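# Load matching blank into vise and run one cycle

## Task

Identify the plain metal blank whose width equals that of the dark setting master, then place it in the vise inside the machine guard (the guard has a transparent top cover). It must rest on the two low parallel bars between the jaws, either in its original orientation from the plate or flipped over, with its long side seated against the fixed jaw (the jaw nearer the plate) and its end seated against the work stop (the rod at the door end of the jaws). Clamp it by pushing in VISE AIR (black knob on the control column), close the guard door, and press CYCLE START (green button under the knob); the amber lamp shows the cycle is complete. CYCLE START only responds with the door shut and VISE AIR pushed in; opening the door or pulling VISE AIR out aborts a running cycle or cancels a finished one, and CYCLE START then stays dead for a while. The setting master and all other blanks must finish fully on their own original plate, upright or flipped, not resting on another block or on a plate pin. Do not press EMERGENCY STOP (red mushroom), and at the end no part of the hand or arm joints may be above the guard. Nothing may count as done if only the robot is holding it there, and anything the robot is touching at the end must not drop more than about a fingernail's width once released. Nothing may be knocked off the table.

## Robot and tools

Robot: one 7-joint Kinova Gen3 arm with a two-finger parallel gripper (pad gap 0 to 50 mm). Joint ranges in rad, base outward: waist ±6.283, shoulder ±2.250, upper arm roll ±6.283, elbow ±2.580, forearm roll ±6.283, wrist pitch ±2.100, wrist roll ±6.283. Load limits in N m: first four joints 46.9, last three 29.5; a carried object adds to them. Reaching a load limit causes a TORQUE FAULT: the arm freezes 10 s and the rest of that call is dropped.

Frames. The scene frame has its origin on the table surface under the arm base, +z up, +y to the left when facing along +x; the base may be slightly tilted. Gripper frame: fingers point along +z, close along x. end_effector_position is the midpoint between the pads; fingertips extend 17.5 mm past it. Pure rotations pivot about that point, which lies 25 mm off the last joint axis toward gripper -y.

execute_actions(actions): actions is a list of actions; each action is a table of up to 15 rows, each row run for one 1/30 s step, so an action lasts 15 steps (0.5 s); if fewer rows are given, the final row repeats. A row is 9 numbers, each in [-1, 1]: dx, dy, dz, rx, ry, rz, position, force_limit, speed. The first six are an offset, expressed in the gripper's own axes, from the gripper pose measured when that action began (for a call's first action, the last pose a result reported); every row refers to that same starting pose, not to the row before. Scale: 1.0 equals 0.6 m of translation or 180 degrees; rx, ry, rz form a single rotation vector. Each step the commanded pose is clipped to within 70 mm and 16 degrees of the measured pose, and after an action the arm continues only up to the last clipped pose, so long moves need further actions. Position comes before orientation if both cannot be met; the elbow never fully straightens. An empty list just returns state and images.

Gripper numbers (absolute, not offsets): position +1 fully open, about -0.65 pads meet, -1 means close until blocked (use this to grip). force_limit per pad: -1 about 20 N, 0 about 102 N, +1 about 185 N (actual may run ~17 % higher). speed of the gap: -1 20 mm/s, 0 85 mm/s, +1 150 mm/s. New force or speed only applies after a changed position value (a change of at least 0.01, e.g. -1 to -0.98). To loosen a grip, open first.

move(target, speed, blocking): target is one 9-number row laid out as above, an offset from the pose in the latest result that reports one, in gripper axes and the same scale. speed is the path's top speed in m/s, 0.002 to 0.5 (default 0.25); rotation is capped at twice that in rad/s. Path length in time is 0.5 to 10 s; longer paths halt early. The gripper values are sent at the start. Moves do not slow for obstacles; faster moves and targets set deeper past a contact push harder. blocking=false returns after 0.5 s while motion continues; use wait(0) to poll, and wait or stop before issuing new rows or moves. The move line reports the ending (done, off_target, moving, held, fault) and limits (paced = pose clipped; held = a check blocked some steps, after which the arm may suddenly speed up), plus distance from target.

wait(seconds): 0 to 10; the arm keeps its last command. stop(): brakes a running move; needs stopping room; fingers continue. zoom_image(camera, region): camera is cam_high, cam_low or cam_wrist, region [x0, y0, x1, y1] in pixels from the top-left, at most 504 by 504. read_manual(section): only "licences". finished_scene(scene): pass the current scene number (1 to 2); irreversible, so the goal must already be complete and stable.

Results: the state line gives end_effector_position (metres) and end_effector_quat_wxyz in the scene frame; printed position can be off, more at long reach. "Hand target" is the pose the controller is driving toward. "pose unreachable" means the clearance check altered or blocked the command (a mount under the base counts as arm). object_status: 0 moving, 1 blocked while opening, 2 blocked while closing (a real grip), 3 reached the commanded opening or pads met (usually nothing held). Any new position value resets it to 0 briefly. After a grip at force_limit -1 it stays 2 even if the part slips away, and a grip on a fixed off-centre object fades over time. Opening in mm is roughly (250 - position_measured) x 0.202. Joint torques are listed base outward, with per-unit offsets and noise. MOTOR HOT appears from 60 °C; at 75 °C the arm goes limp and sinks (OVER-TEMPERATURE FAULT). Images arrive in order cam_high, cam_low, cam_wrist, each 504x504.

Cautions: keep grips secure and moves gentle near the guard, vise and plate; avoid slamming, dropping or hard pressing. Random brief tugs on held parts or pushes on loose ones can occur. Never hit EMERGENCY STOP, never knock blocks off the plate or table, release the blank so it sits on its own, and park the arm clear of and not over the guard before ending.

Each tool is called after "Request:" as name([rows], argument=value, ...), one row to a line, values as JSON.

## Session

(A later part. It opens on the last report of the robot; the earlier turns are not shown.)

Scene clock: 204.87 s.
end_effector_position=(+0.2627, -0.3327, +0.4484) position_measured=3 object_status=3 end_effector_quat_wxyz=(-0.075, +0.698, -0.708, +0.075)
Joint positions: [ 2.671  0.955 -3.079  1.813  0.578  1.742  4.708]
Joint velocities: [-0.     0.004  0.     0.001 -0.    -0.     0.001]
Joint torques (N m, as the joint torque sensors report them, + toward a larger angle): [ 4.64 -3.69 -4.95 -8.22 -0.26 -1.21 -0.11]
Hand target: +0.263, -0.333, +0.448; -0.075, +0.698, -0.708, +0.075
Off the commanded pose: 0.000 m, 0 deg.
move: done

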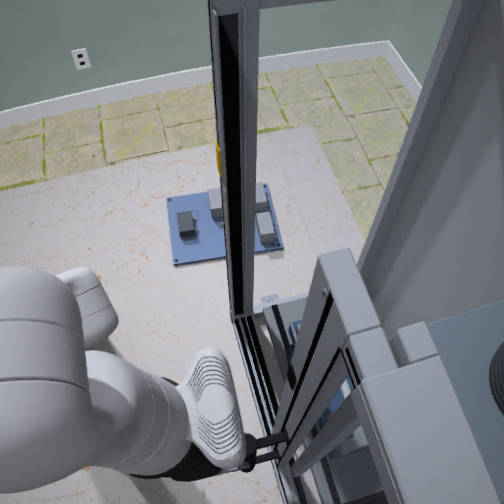

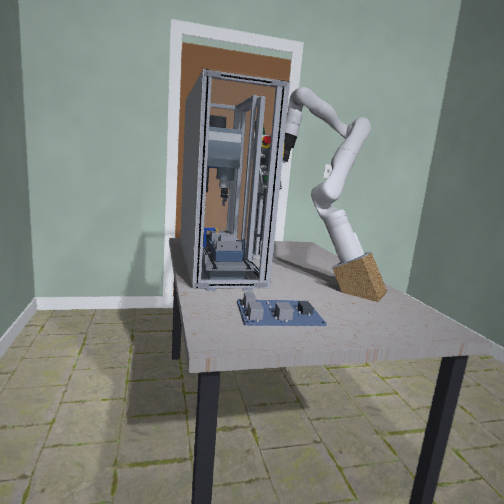

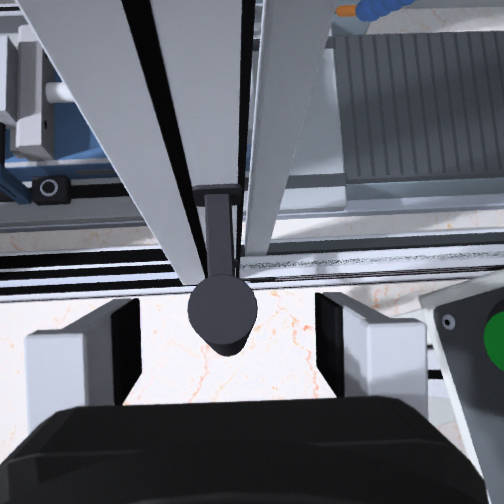

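Request:
move(target=[0,0.02,0.1,0,0,0,1,0,0], speed=0.1)

Scene clock: 206.77 s.
end_effector_position=(+0.2638, -0.3326, +0.3873) position_measured=3 object_status=3 end_effector_quat_wxyz=(-0.075, +0.698, -0.708, +0.075)
Joint positions: [ 2.621  1.002 -2.99   1.989  0.638  1.608  4.666]
Joint velocities: [-0.001  0.002  0.     0.001 -0.001 -0.002  0.002]
Joint torques (N m, as the joint torque sensors report them, + toward a larger angle): [ 4.4  -4.33 -5.2  -8.84  0.02 -0.74 -0.12]
Hand target: +0.264, -0.333, +0.387; -0.075, +0.698, -0.708, +0.075
Off the commanded pose: 0.000 m, 0 deg.
move: done

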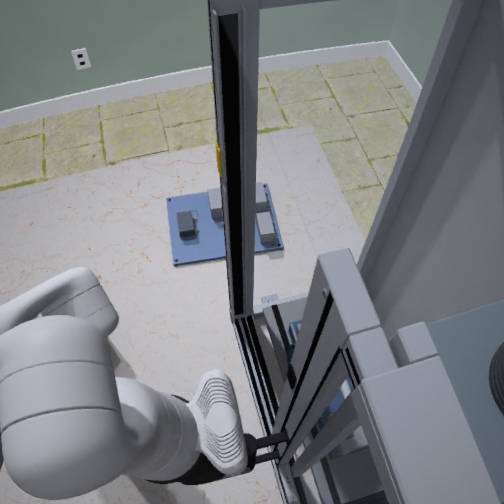

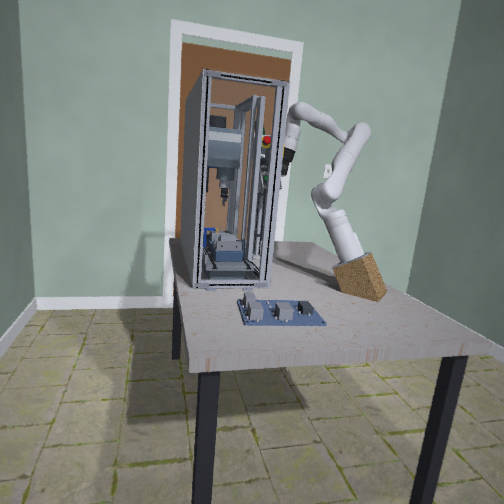

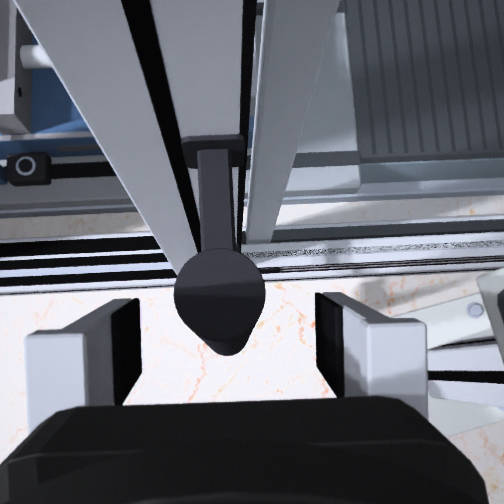

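Request:
move(target=[0.004,0.014,0.088,0,0,0,1,0,0], speed=0.08)

Request:
move(target=[-0.25,0,0,0,0,0,1,0,0], speed=0.1)

Scene clock: 208.23 s.
end_effector_position=(+0.2667, -0.3350, +0.3340) position_measured=3 object_status=3 end_effector_quat_wxyz=(-0.075, +0.698, -0.708, +0.075)
Joint positions: [ 2.568  1.028 -2.887  2.121  0.718  1.49   4.628]
Joint velocities: [-0.001  0.001  0.     0.001 -0.001 -0.002  0.002]
Joint torques (N m, as the joint torque sensors report them, + toward a larger angle): [ 4.8  -4.87 -5.41 -7.98 -0.24 -0.81 -0.35]
Hand target: +0.267, -0.335, +0.334; -0.075, +0.698, -0.708, +0.075
Off the commanded pose: 0.000 m, 0 deg.
move: done

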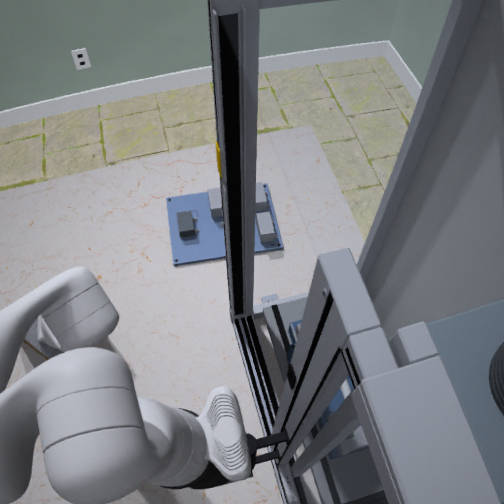

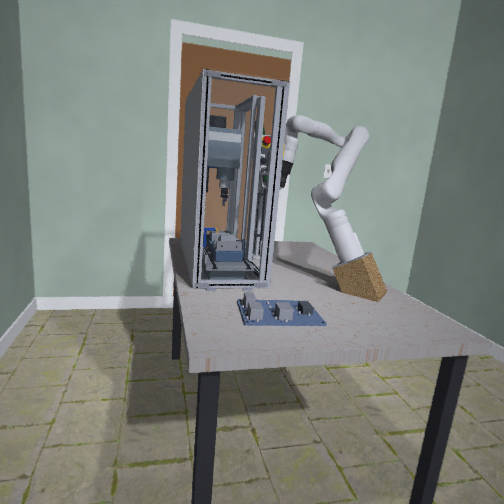

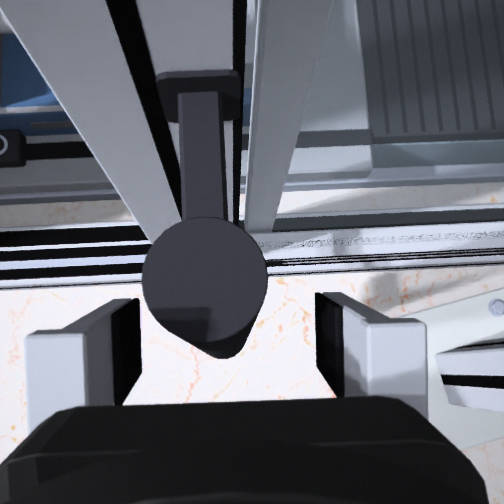

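Scene clock: 210.10 s.
end_effector_position=(+0.2675, -0.1866, +0.3333) position_measured=3 object_status=3 end_effector_quat_wxyz=(-0.072, +0.698, -0.709, +0.075)
Joint positions: [ 2.751  0.92  -3.359  2.353  0.424  1.319  4.28 ]
Joint velocities: [-0.003 -0.005 -0.002 -0.001  0.002  0.004 -0.009]
Joint torques (N m, as the joint torque sensors report them, + toward a larger angle): [  1.58  -1.2   -3.8  -11.02  -0.42  -2.53   0.11]
Hand target: +0.269, -0.185, +0.334; -0.074, +0.698, -0.708, +0.075
Off the commanded pose: 0.002 m, 0 deg.
move: done

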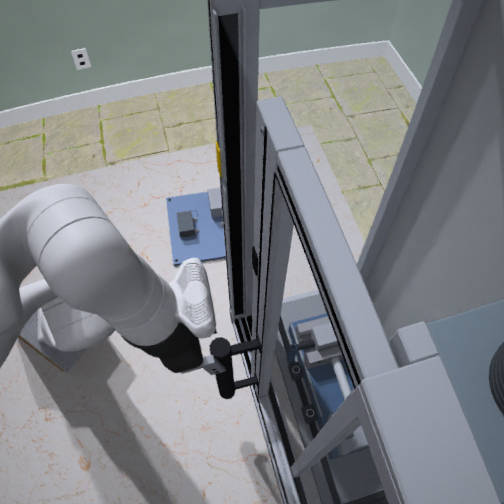

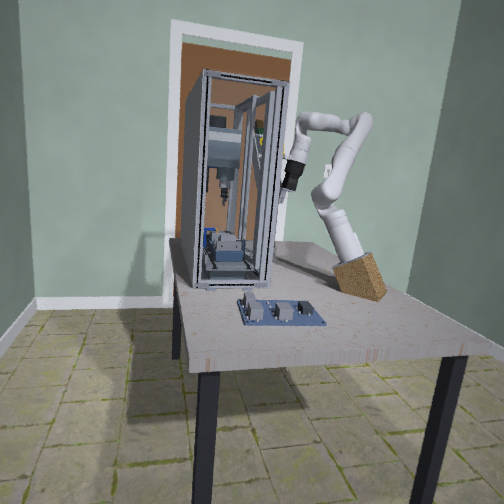

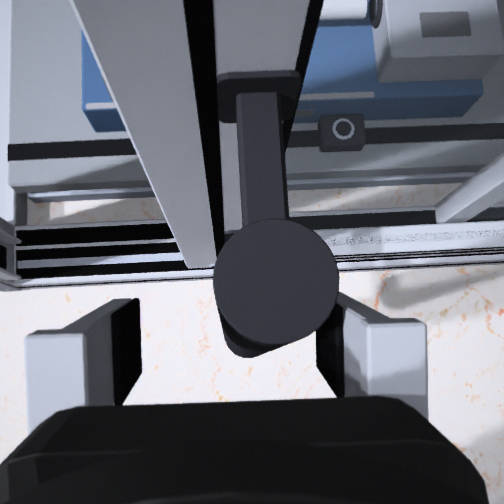

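Lucky; it caught. Remaining about 0.1.

Request:
move(target=[-0.17,0,0.01,0,0,0,1,0,0], speed=0.06)

Scene clock: 212.37 s.
end_effector_position=(+0.2703, -0.0861, +0.3273) position_measured=3 object_status=3 end_effector_quat_wxyz=(-0.070, +0.697, -0.709, +0.076)
Joint positions: [ 2.937  0.8   -3.814  2.41   0.213  1.161  4.03 ]
Joint velocities: [ 0.002 -0.007 -0.001 -0.001  0.002 -0.002 -0.007]
Joint torques (N m, as the joint torque sensors report them, + toward a larger angle): [ -0.26  -0.55  -1.02 -10.52  -0.4   -1.97  -0.36]
Hand target: +0.271, -0.085, +0.327; -0.072, +0.698, -0.709, +0.075
Off the commanded pose: 0.002 m, 0 deg.
move: done

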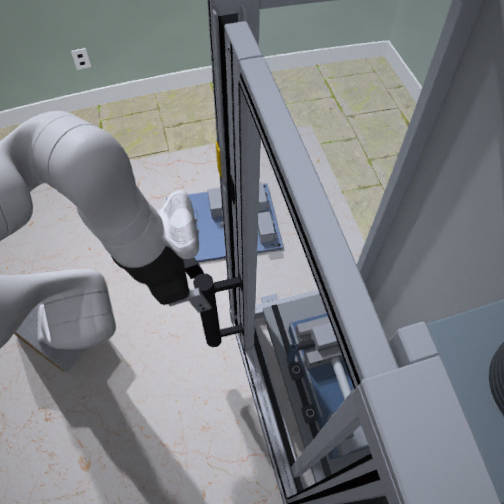

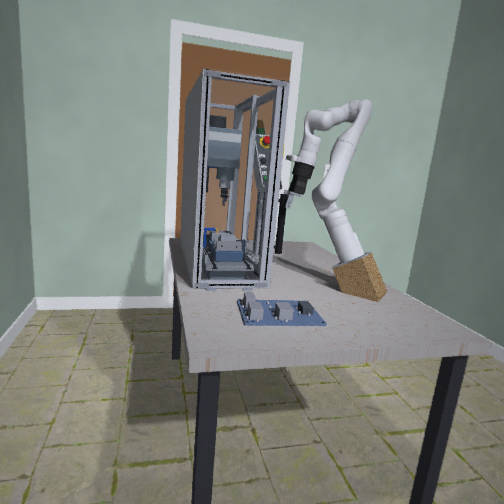

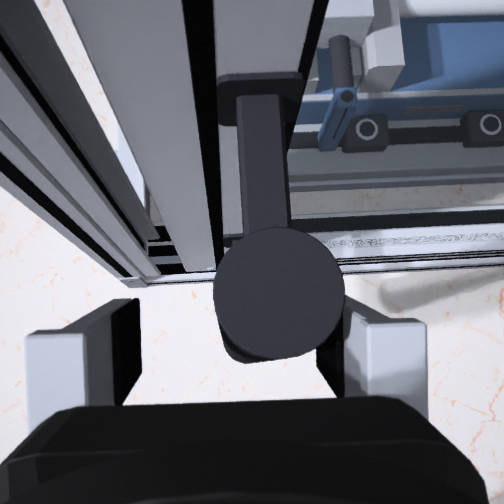

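Request:
move(target=[-0.06,0,0,0,0,0,1,0,0], speed=0.04)

Scene clock: 213.77 s.
end_effector_position=(+0.2704, -0.0584, +0.3266) position_measured=3 object_status=3 end_effector_quat_wxyz=(-0.063, +0.695, -0.711, +0.083)
Joint positions: [ 3.025  0.766 -3.991  2.4    0.164  1.13   3.941]
Joint velocities: [-0.009 -0.014 -0.007 -0.002  0.01   0.004 -0.034]
Joint torques (N m, as the joint torque sensors report them, + toward a larger angle): [ -3.05  -3.66  -3.59 -12.31  -6.23  -6.57   0.98]
Hand target: +0.271, -0.050, +0.327; -0.070, +0.697, -0.709, +0.076
Off the commanded pose: 0.008 m, 1 deg.
move: off_target

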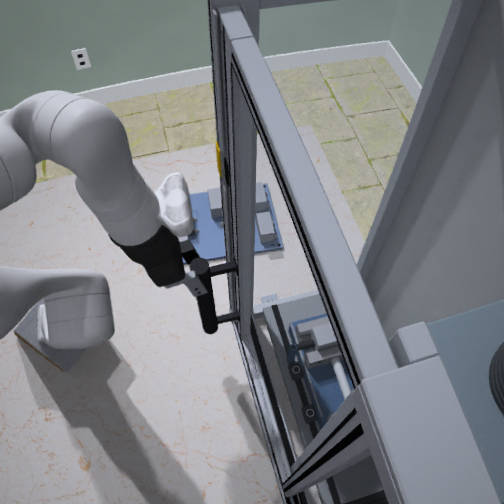

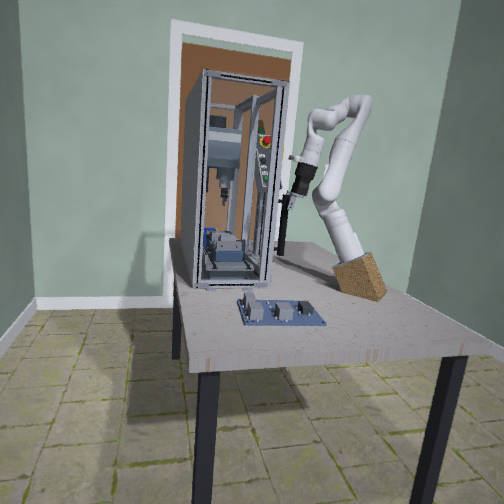

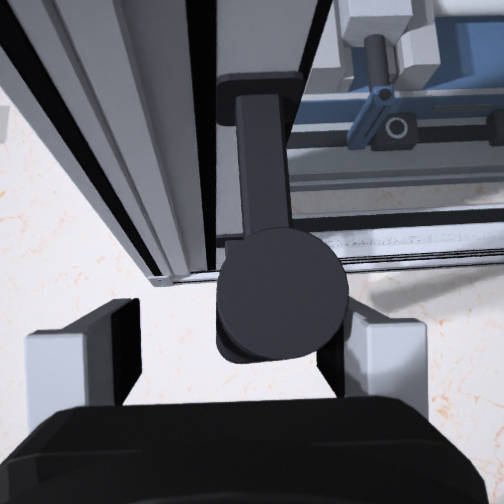

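Request:
move(target=[0.025,0.05,-0.15,0,0,0,-1,0,0], speed=0.15)

Request:
move(target=[0.42,0.03,0,-0.11,0,0,-1,0,0])

Request:
move(target=[0,0,0,0,0,0.5,-1,0,0])

Request:
move(target=[0,0,0,0.36,0,0,-1,0,0])

Scene clock: 215.83 s.
end_effector_position=(+0.2221, -0.0702, +0.4086) position_measured=253 object_status=3 end_effector_quat_wxyz=(-0.063, +0.695, -0.711, +0.083)
Joint positions: [ 2.897  0.905 -3.948  2.175  0.095  1.518  3.984]
Joint velocities: [-0.002  0.003  0.    -0.001 -0.     0.     0.001]
Joint torques (N m, as the joint torque sensors report them, + toward a larger angle): [  1.66  -1.37   0.43 -10.05   0.27  -0.8   -0.13]
Hand target: +0.222, -0.070, +0.409; -0.063, +0.695, -0.711, +0.083
Off the commanded pose: 0.000 m, 0 deg.
move: done

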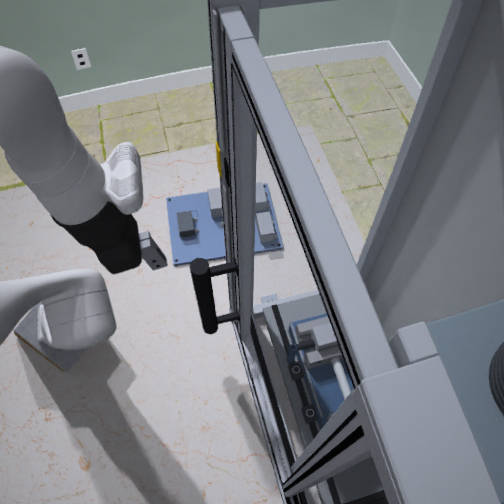

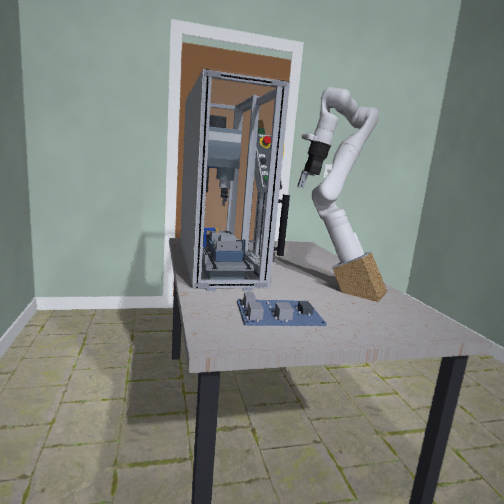

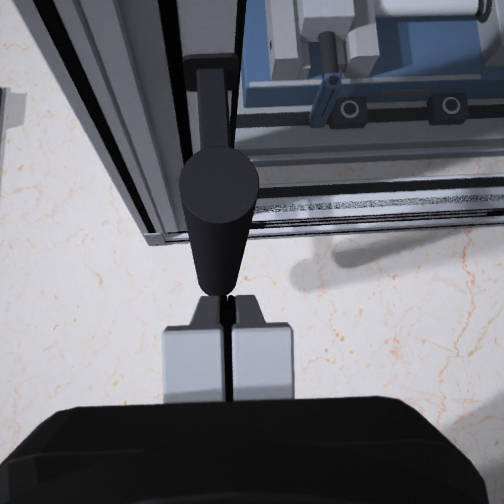

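Scene clock: 217.33 s.
end_effector_position=(+0.1970, -0.3212, +0.4112) position_measured=253 object_status=3 end_effector_quat_wxyz=(+0.057, +0.695, -0.715, -0.041)
Joint positions: [ 2.495  0.865 -3.081  1.882  0.589  2.035  4.465]
Joint velocities: [-0.005 -0.003  0.001 -0.002 -0.    -0.004  0.008]
Joint torques (N m, as the joint torque sensors report them, + toward a larger angle): [ 4.09 -4.   -4.53 -7.23 -0.14  0.14 -0.04]
Hand target: +0.197, -0.321, +0.411; +0.057, +0.696, -0.715, -0.041
Off the commanded pose: 0.001 m, 0 deg.
move: done

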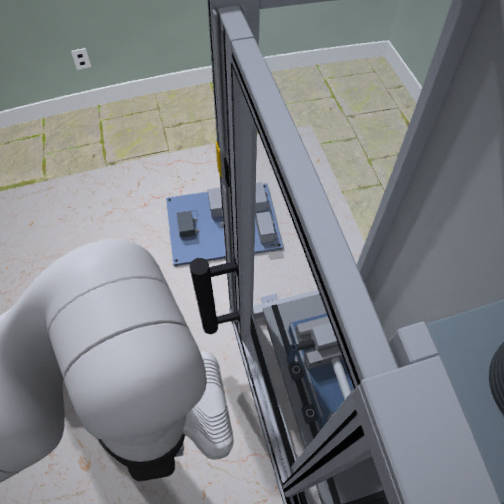

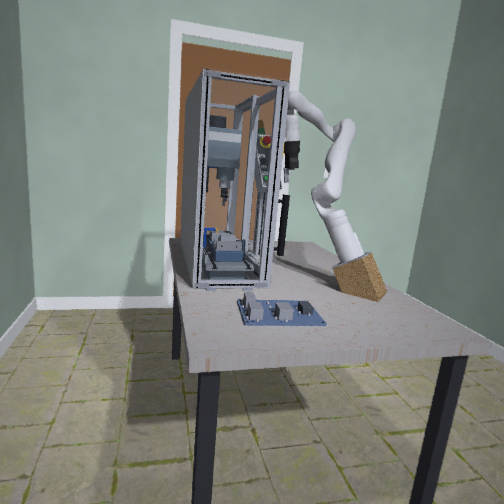

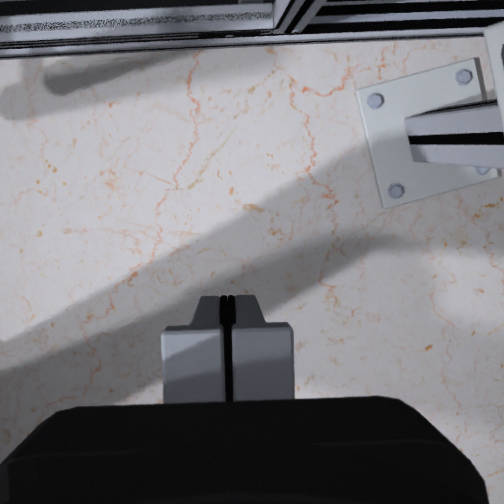

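Scene clock: 220.83 s.
end_effector_position=(+0.1971, -0.3206, +0.4109) position_measured=253 object_status=3 end_effector_quat_wxyz=(-0.070, +0.013, +0.997, -0.010)
Joint positions: [ 3.194  0.762 -3.069  1.905  0.392  1.655  3.424]
Joint velocities: [ 0.003 -0.001 -0.     0.     0.003  0.003 -0.007]
Joint torques (N m, as the joint torque sensors report them, + toward a larger angle): [ 2.31  3.13 -2.68 -8.82  0.42  0.02 -0.38]
Hand target: +0.197, -0.321, +0.411; -0.070, +0.014, +0.997, -0.010
Off the commanded pose: 0.001 m, 0 deg.
move: done

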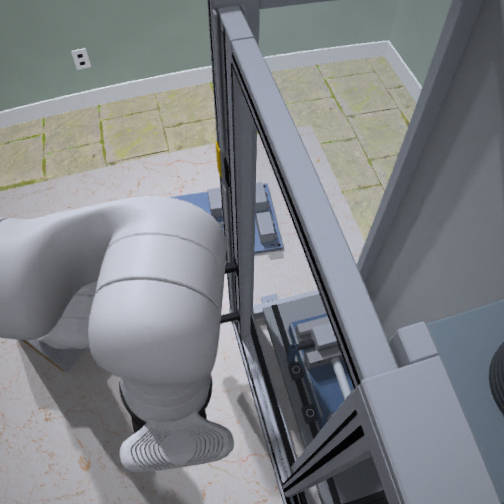

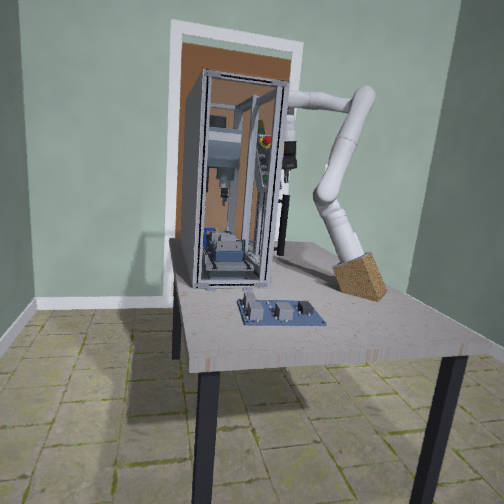

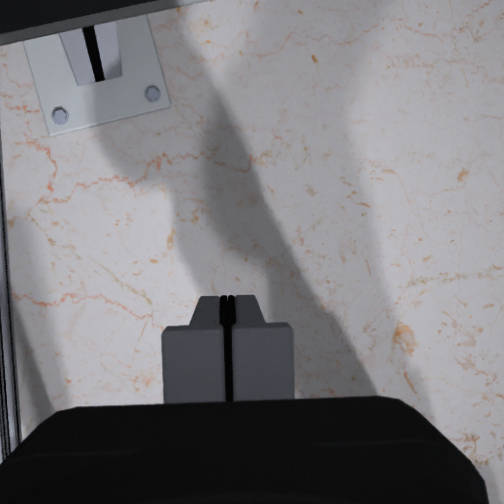

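Scene clock: 223.53 s.
end_effector_position=(+0.1983, -0.3206, +0.4120) position_measured=253 object_status=3 end_effector_quat_wxyz=(-0.086, -0.010, +0.851, -0.518)
Joint positions: [ 3.97   1.01  -4.218  2.58   0.694  1.139  2.679]
Joint velocities: [ 0.073  0.067  0.037 -0.    -0.018 -0.07   0.077]
Joint torques (N m, as the joint torque sensors report them, + toward a larger angle): [-2.15 -0.69  1.93 -4.73  2.28  1.63 -0.31]
Hand target: +0.198, -0.321, +0.412; -0.087, -0.009, +0.851, -0.519
Off the commanded pose: 0.002 m, 4 deg.
joint sent to its limit — the command would take joint 4 (elbow) past its upper limit, so that joint was sent only as far as its limit.
move: off_target

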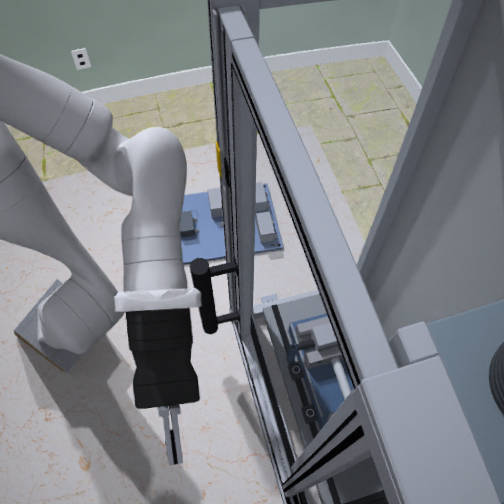

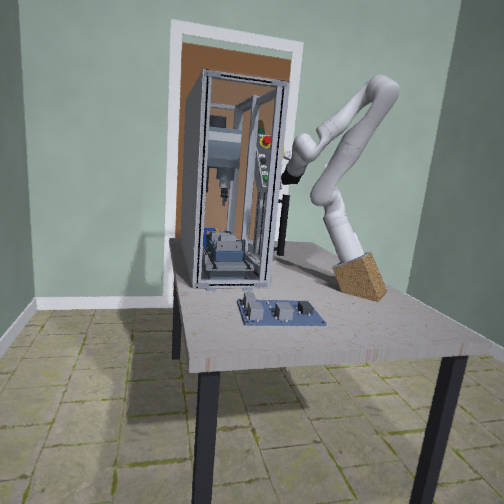

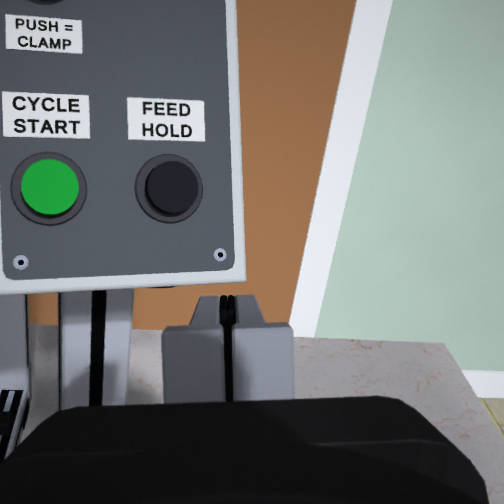

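Request:
move(target=[-0.03,-0.06,0.13,0,-0.08,0,-1,0,0], speed=0.15)

Scene clock: 225.77 s.
end_effector_position=(+0.2098, -0.4076, +0.4066) position_measured=253 object_status=3 end_effector_quat_wxyz=(-0.004, -0.061, +0.890, -0.451)
Joint positions: [ 3.627  0.952 -3.505  2.58   1.102  0.943  2.908]
Joint velocities: [ 0.045  0.029  0.024 -0.    -0.01  -0.064  0.054]
Joint torques (N m, as the joint torque sensors report them, + toward a larger angle): [ 1.18  2.26 -0.38 -8.86  2.06  0.72  0.02]
Hand target: +0.210, -0.407, +0.406; -0.004, -0.062, +0.890, -0.451
Off the commanded pose: 0.001 m, 9 deg.
joint sent to its limit — the command would take joint 4 (elbow) past its upper limit, so that joint was sent only as far as its limit.
move: off_target

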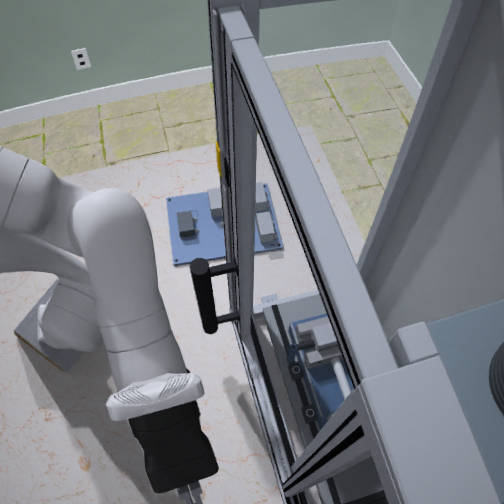

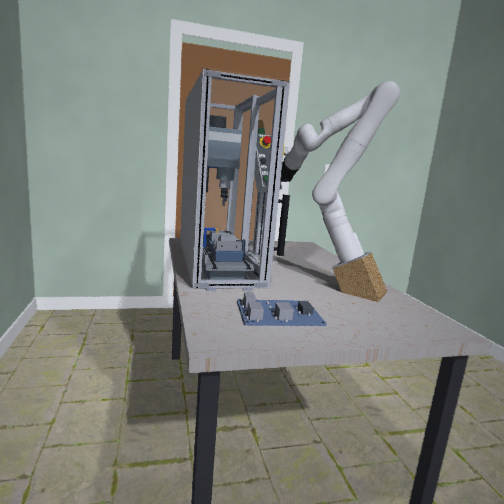

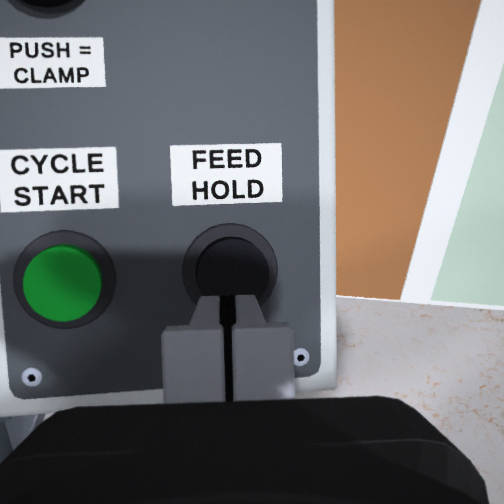

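Request:
move(target=[-0.097,0,0,0,0,0,-1,0,0], speed=0.1)

Scene clock: 227.00 s.
end_effector_position=(+0.2679, -0.4013, +0.4035) position_measured=253 object_status=3 end_effector_quat_wxyz=(-0.003, -0.062, +0.890, -0.451)
Joint positions: [ 3.764  0.805 -3.689  2.505  1.084  0.92   2.776]
Joint velocities: [ 0.009 -0.012 -0.     0.001  0.001  0.004 -0.004]
Joint torques (N m, as the joint torque sensors report them, + toward a larger angle): [-0.58  4.18  0.4  -7.96  1.95  1.   -0.34]
Hand target: +0.268, -0.401, +0.403; -0.004, -0.061, +0.890, -0.451
Off the commanded pose: 0.001 m, 0 deg.
move: done

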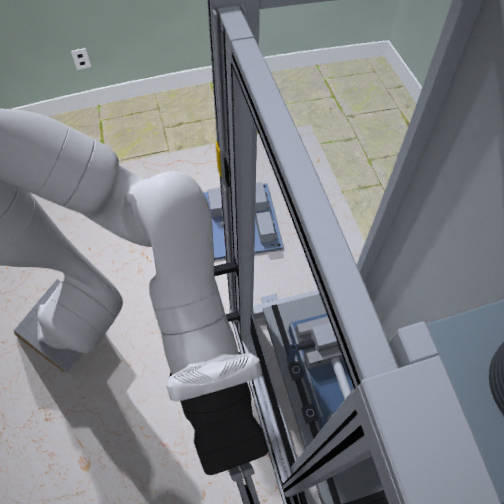

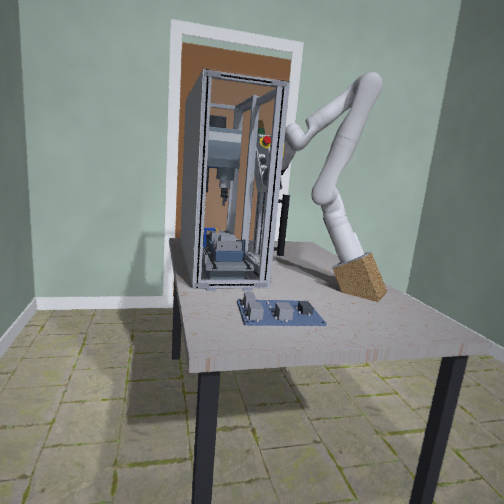

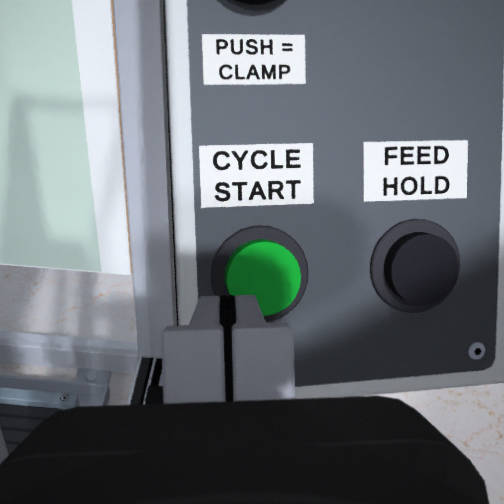

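Request:
move(target=[0.02,0,0.055,0,0,0,-1,0,0], speed=0.05)

Scene clock: 238.00 s.
end_effector_position=(+0.2662, -0.4079, +0.3988) position_measured=253 object_status=3 end_effector_quat_wxyz=(+0.023, -0.066, +0.885, -0.460)
Joint positions: [ 3.752  0.823 -3.636  2.564  1.194  0.843  2.695]
Joint velocities: [ 0.    -0.001  0.    -0.    -0.     0.001  0.001]
Joint torques (N m, as the joint torque sensors report them, + toward a larger angle): [  2.41  -5.5    5.98 -11.14   5.39   0.63   0.34]
Hand target: +0.266, -0.411, +0.397; +0.019, -0.066, +0.886, -0.458
Off the commanded pose: 0.027 m, 3 deg.
TORQUE FAULT: the external load on joint 2 (shoulder) reached its load limit, and the arm stopped for 10 seconds. That time counts as 20 of the actions that you can send in this scene. The arm's remaining commands of this call were not run. The gripper holds where it stopped, with its grip as last carried out, and the arm accepts commands again: back off and push less far. The arm stops again, at the same cost, whenever a joint's load reaches its limit.
move: fault

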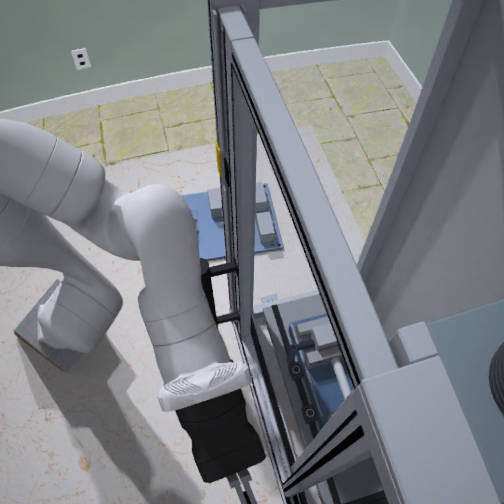

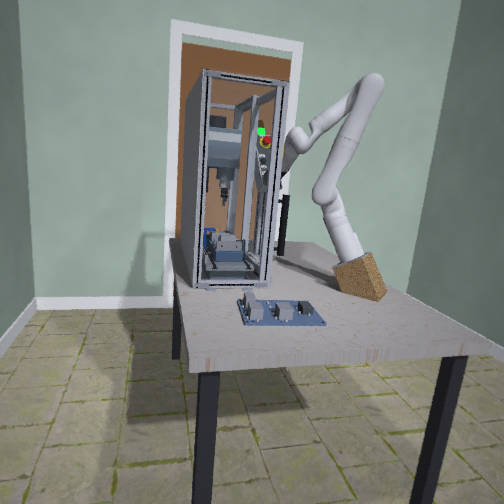

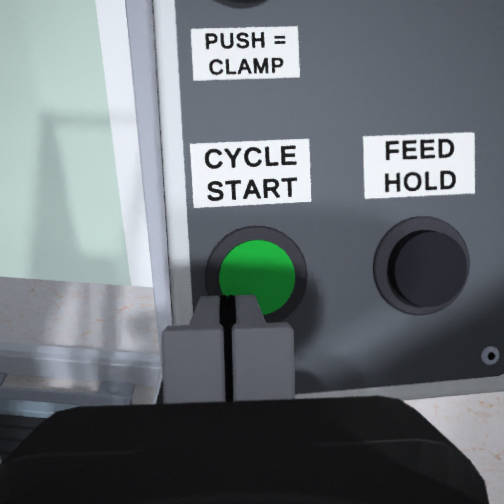

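Request:
move(target=[0,-0.027,-0.02,0,0,0,-1,0,0], speed=0.05)

Request:
move(target=[-0.01,-0.02,0.027,0,0,0,-1,0,0], speed=0.03)

Scene clock: 239.33 s.
end_effector_position=(+0.2663, -0.4075, +0.4188) position_measured=253 object_status=3 end_effector_quat_wxyz=(+0.023, -0.066, +0.885, -0.460)
Joint positions: [ 3.707  0.861 -3.609  2.508  1.12   0.897  2.816]
Joint velocities: [-0.003  0.004  0.    -0.002 -0.002 -0.001  0.004]
Joint torques (N m, as the joint torque sensors report them, + toward a larger angle): [-0.06  4.23  0.   -9.04  2.    0.64 -0.39]
Hand target: +0.266, -0.407, +0.419; +0.023, -0.066, +0.885, -0.460
Off the commanded pose: 0.000 m, 0 deg.
move: done

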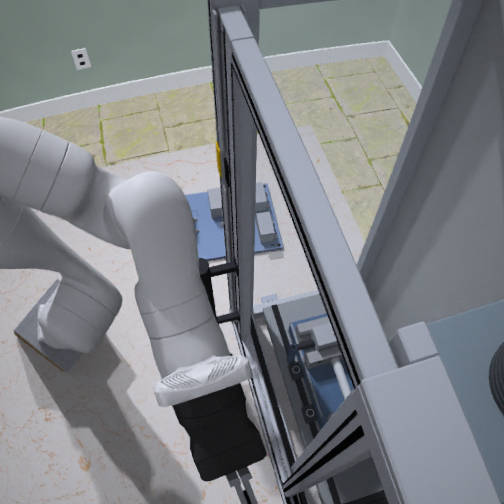

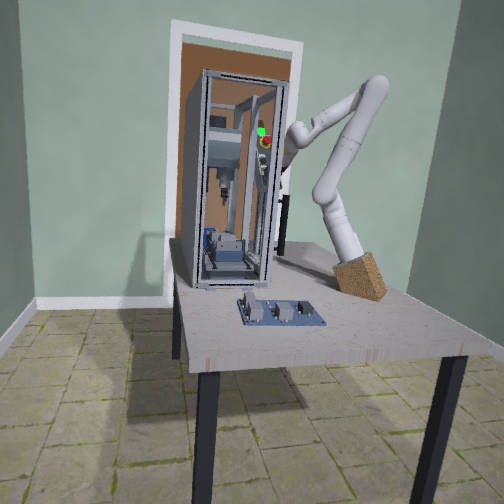

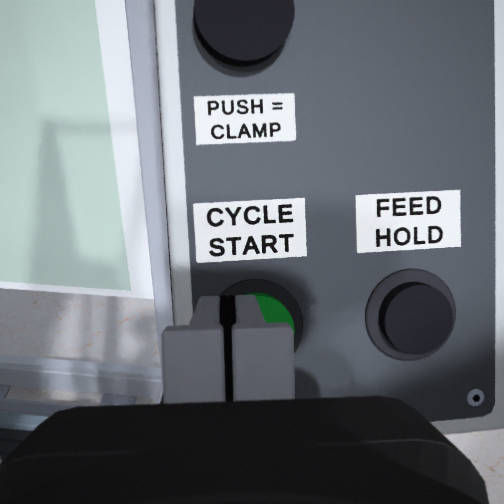

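Scene clock: 240.27 s.
end_effector_position=(+0.2719, -0.4205, +0.4188) position_measured=253 object_status=3 end_effector_quat_wxyz=(+0.026, -0.064, +0.886, -0.459)
Joint positions: [ 3.708  0.831 -3.559  2.496  1.174  0.868  2.801]
Joint velocities: [ 0.     0.004  0.003  0.002  0.002 -0.004  0.001]
Joint torques (N m, as the joint torque sensors report them, + toward a larger angle): [  4.34 -11.44  10.32 -16.73  10.51  -1.67   0.39]
Hand target: +0.275, -0.426, +0.419; +0.023, -0.066, +0.885, -0.460
Off the commanded pose: 0.007 m, 0 deg.
move: off_target

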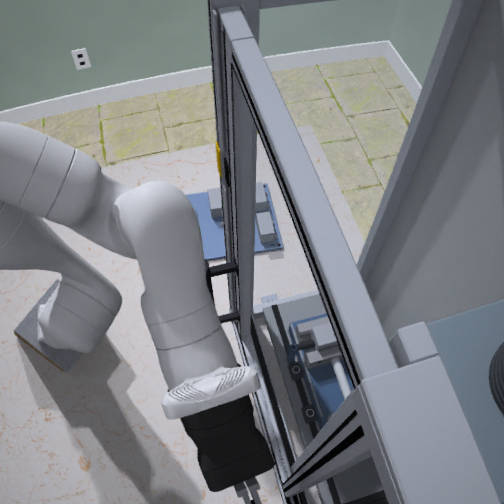

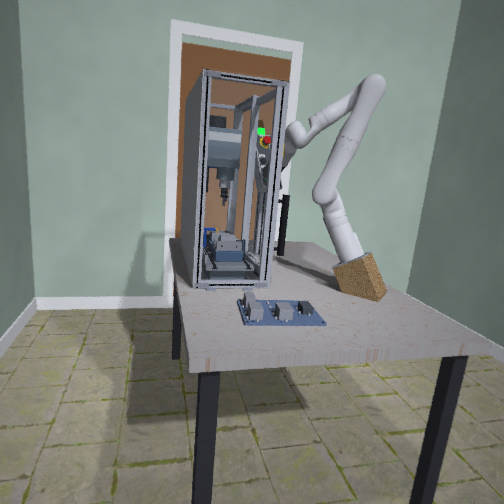

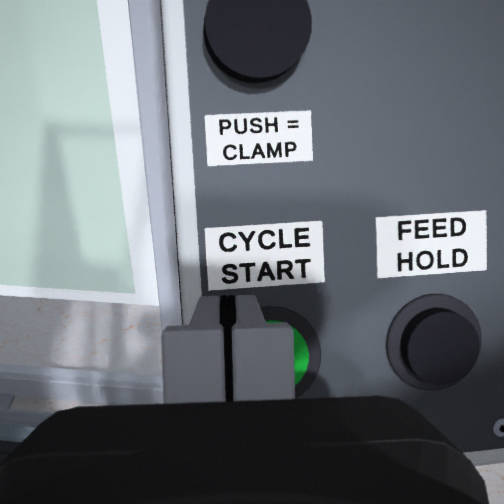

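Request:
move(target=[0.02,0.02,-0.04,0,0,0,-1,0,0], speed=0.08)

Request:
wait(seconds=8)

Request:
zoom_image(camera="cam_low", region=[190, 60, 390, 300])

Scene clock: 241.63 s.
end_effector_position=(+0.2563, -0.3959, +0.4228) position_measured=253 object_status=3 end_effector_quat_wxyz=(+0.026, -0.064, +0.886, -0.459)
Joint positions: [ 3.683  0.915 -3.627  2.516  1.06   0.926  2.856]
Joint velocities: [-0.002  0.007 -0.    -0.001 -0.001  0.001  0.   ]
Joint torques (N m, as the joint torque sensors report them, + toward a larger angle): [ 0.31  2.14 -0.25 -9.31  1.94  0.48 -0.26]
Hand target: +0.256, -0.396, +0.423; +0.026, -0.064, +0.886, -0.459
Off the commanded pose: 0.000 m, 0 deg.
move: done

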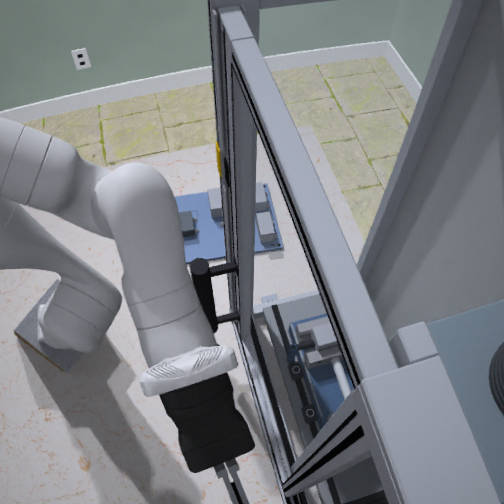

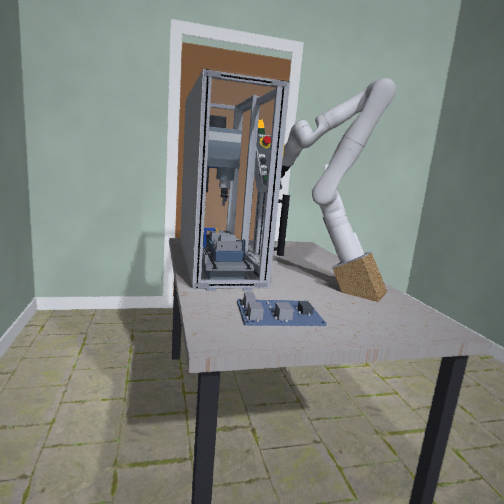

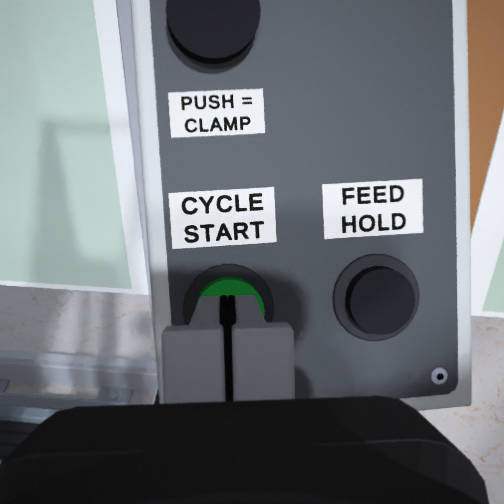

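Scene clock: 249.63 s.
end_effector_position=(+0.2563, -0.3959, +0.4230) position_measured=253 object_status=3 end_effector_quat_wxyz=(+0.026, -0.064, +0.886, -0.459)
Joint positions: [ 3.683  0.916 -3.627  2.516  1.06   0.926  2.856]
Joint velocities: [ 0. -0. -0.  0.  0.  0. -0.]
Joint torques (N m, as the joint torque sensors report them, + toward a larger angle): [-0.15  2.29 -0.01 -9.03  1.81  0.56 -0.21]
Hand target: +0.256, -0.396, +0.423; +0.026, -0.064, +0.886, -0.459
Off the commanded pose: 0.000 m, 0 deg.
wait: 8.00 s; at rest by 0.17 s

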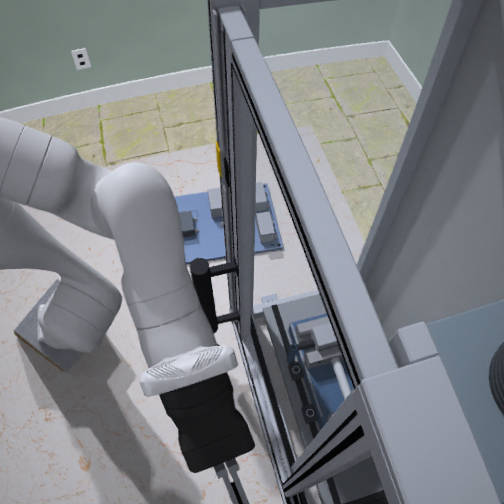

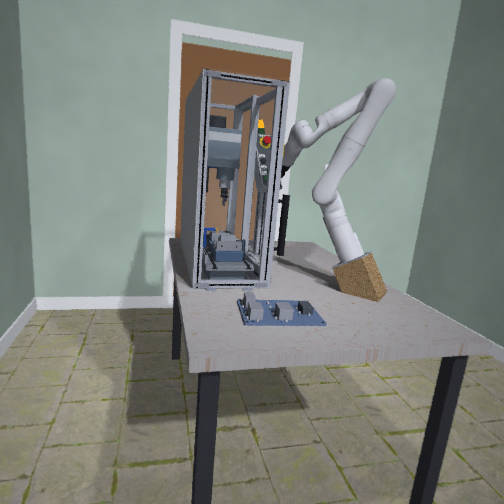

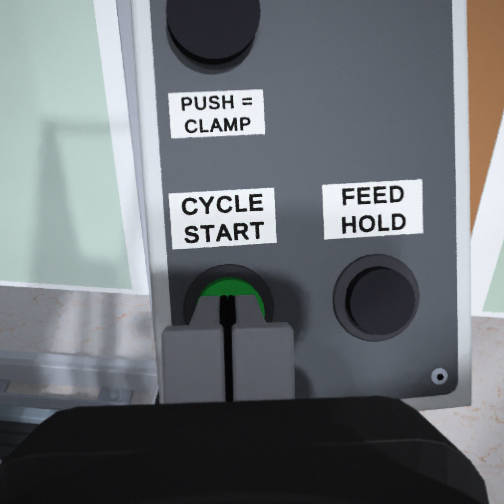

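Region (190, 60, 390, 300) of cam_low's 504x504 image, scaled by 2.100, with more detail than that image has.

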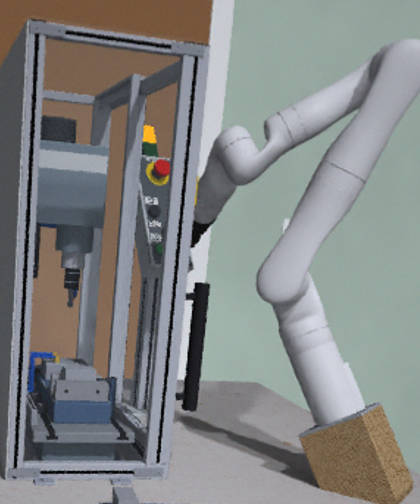

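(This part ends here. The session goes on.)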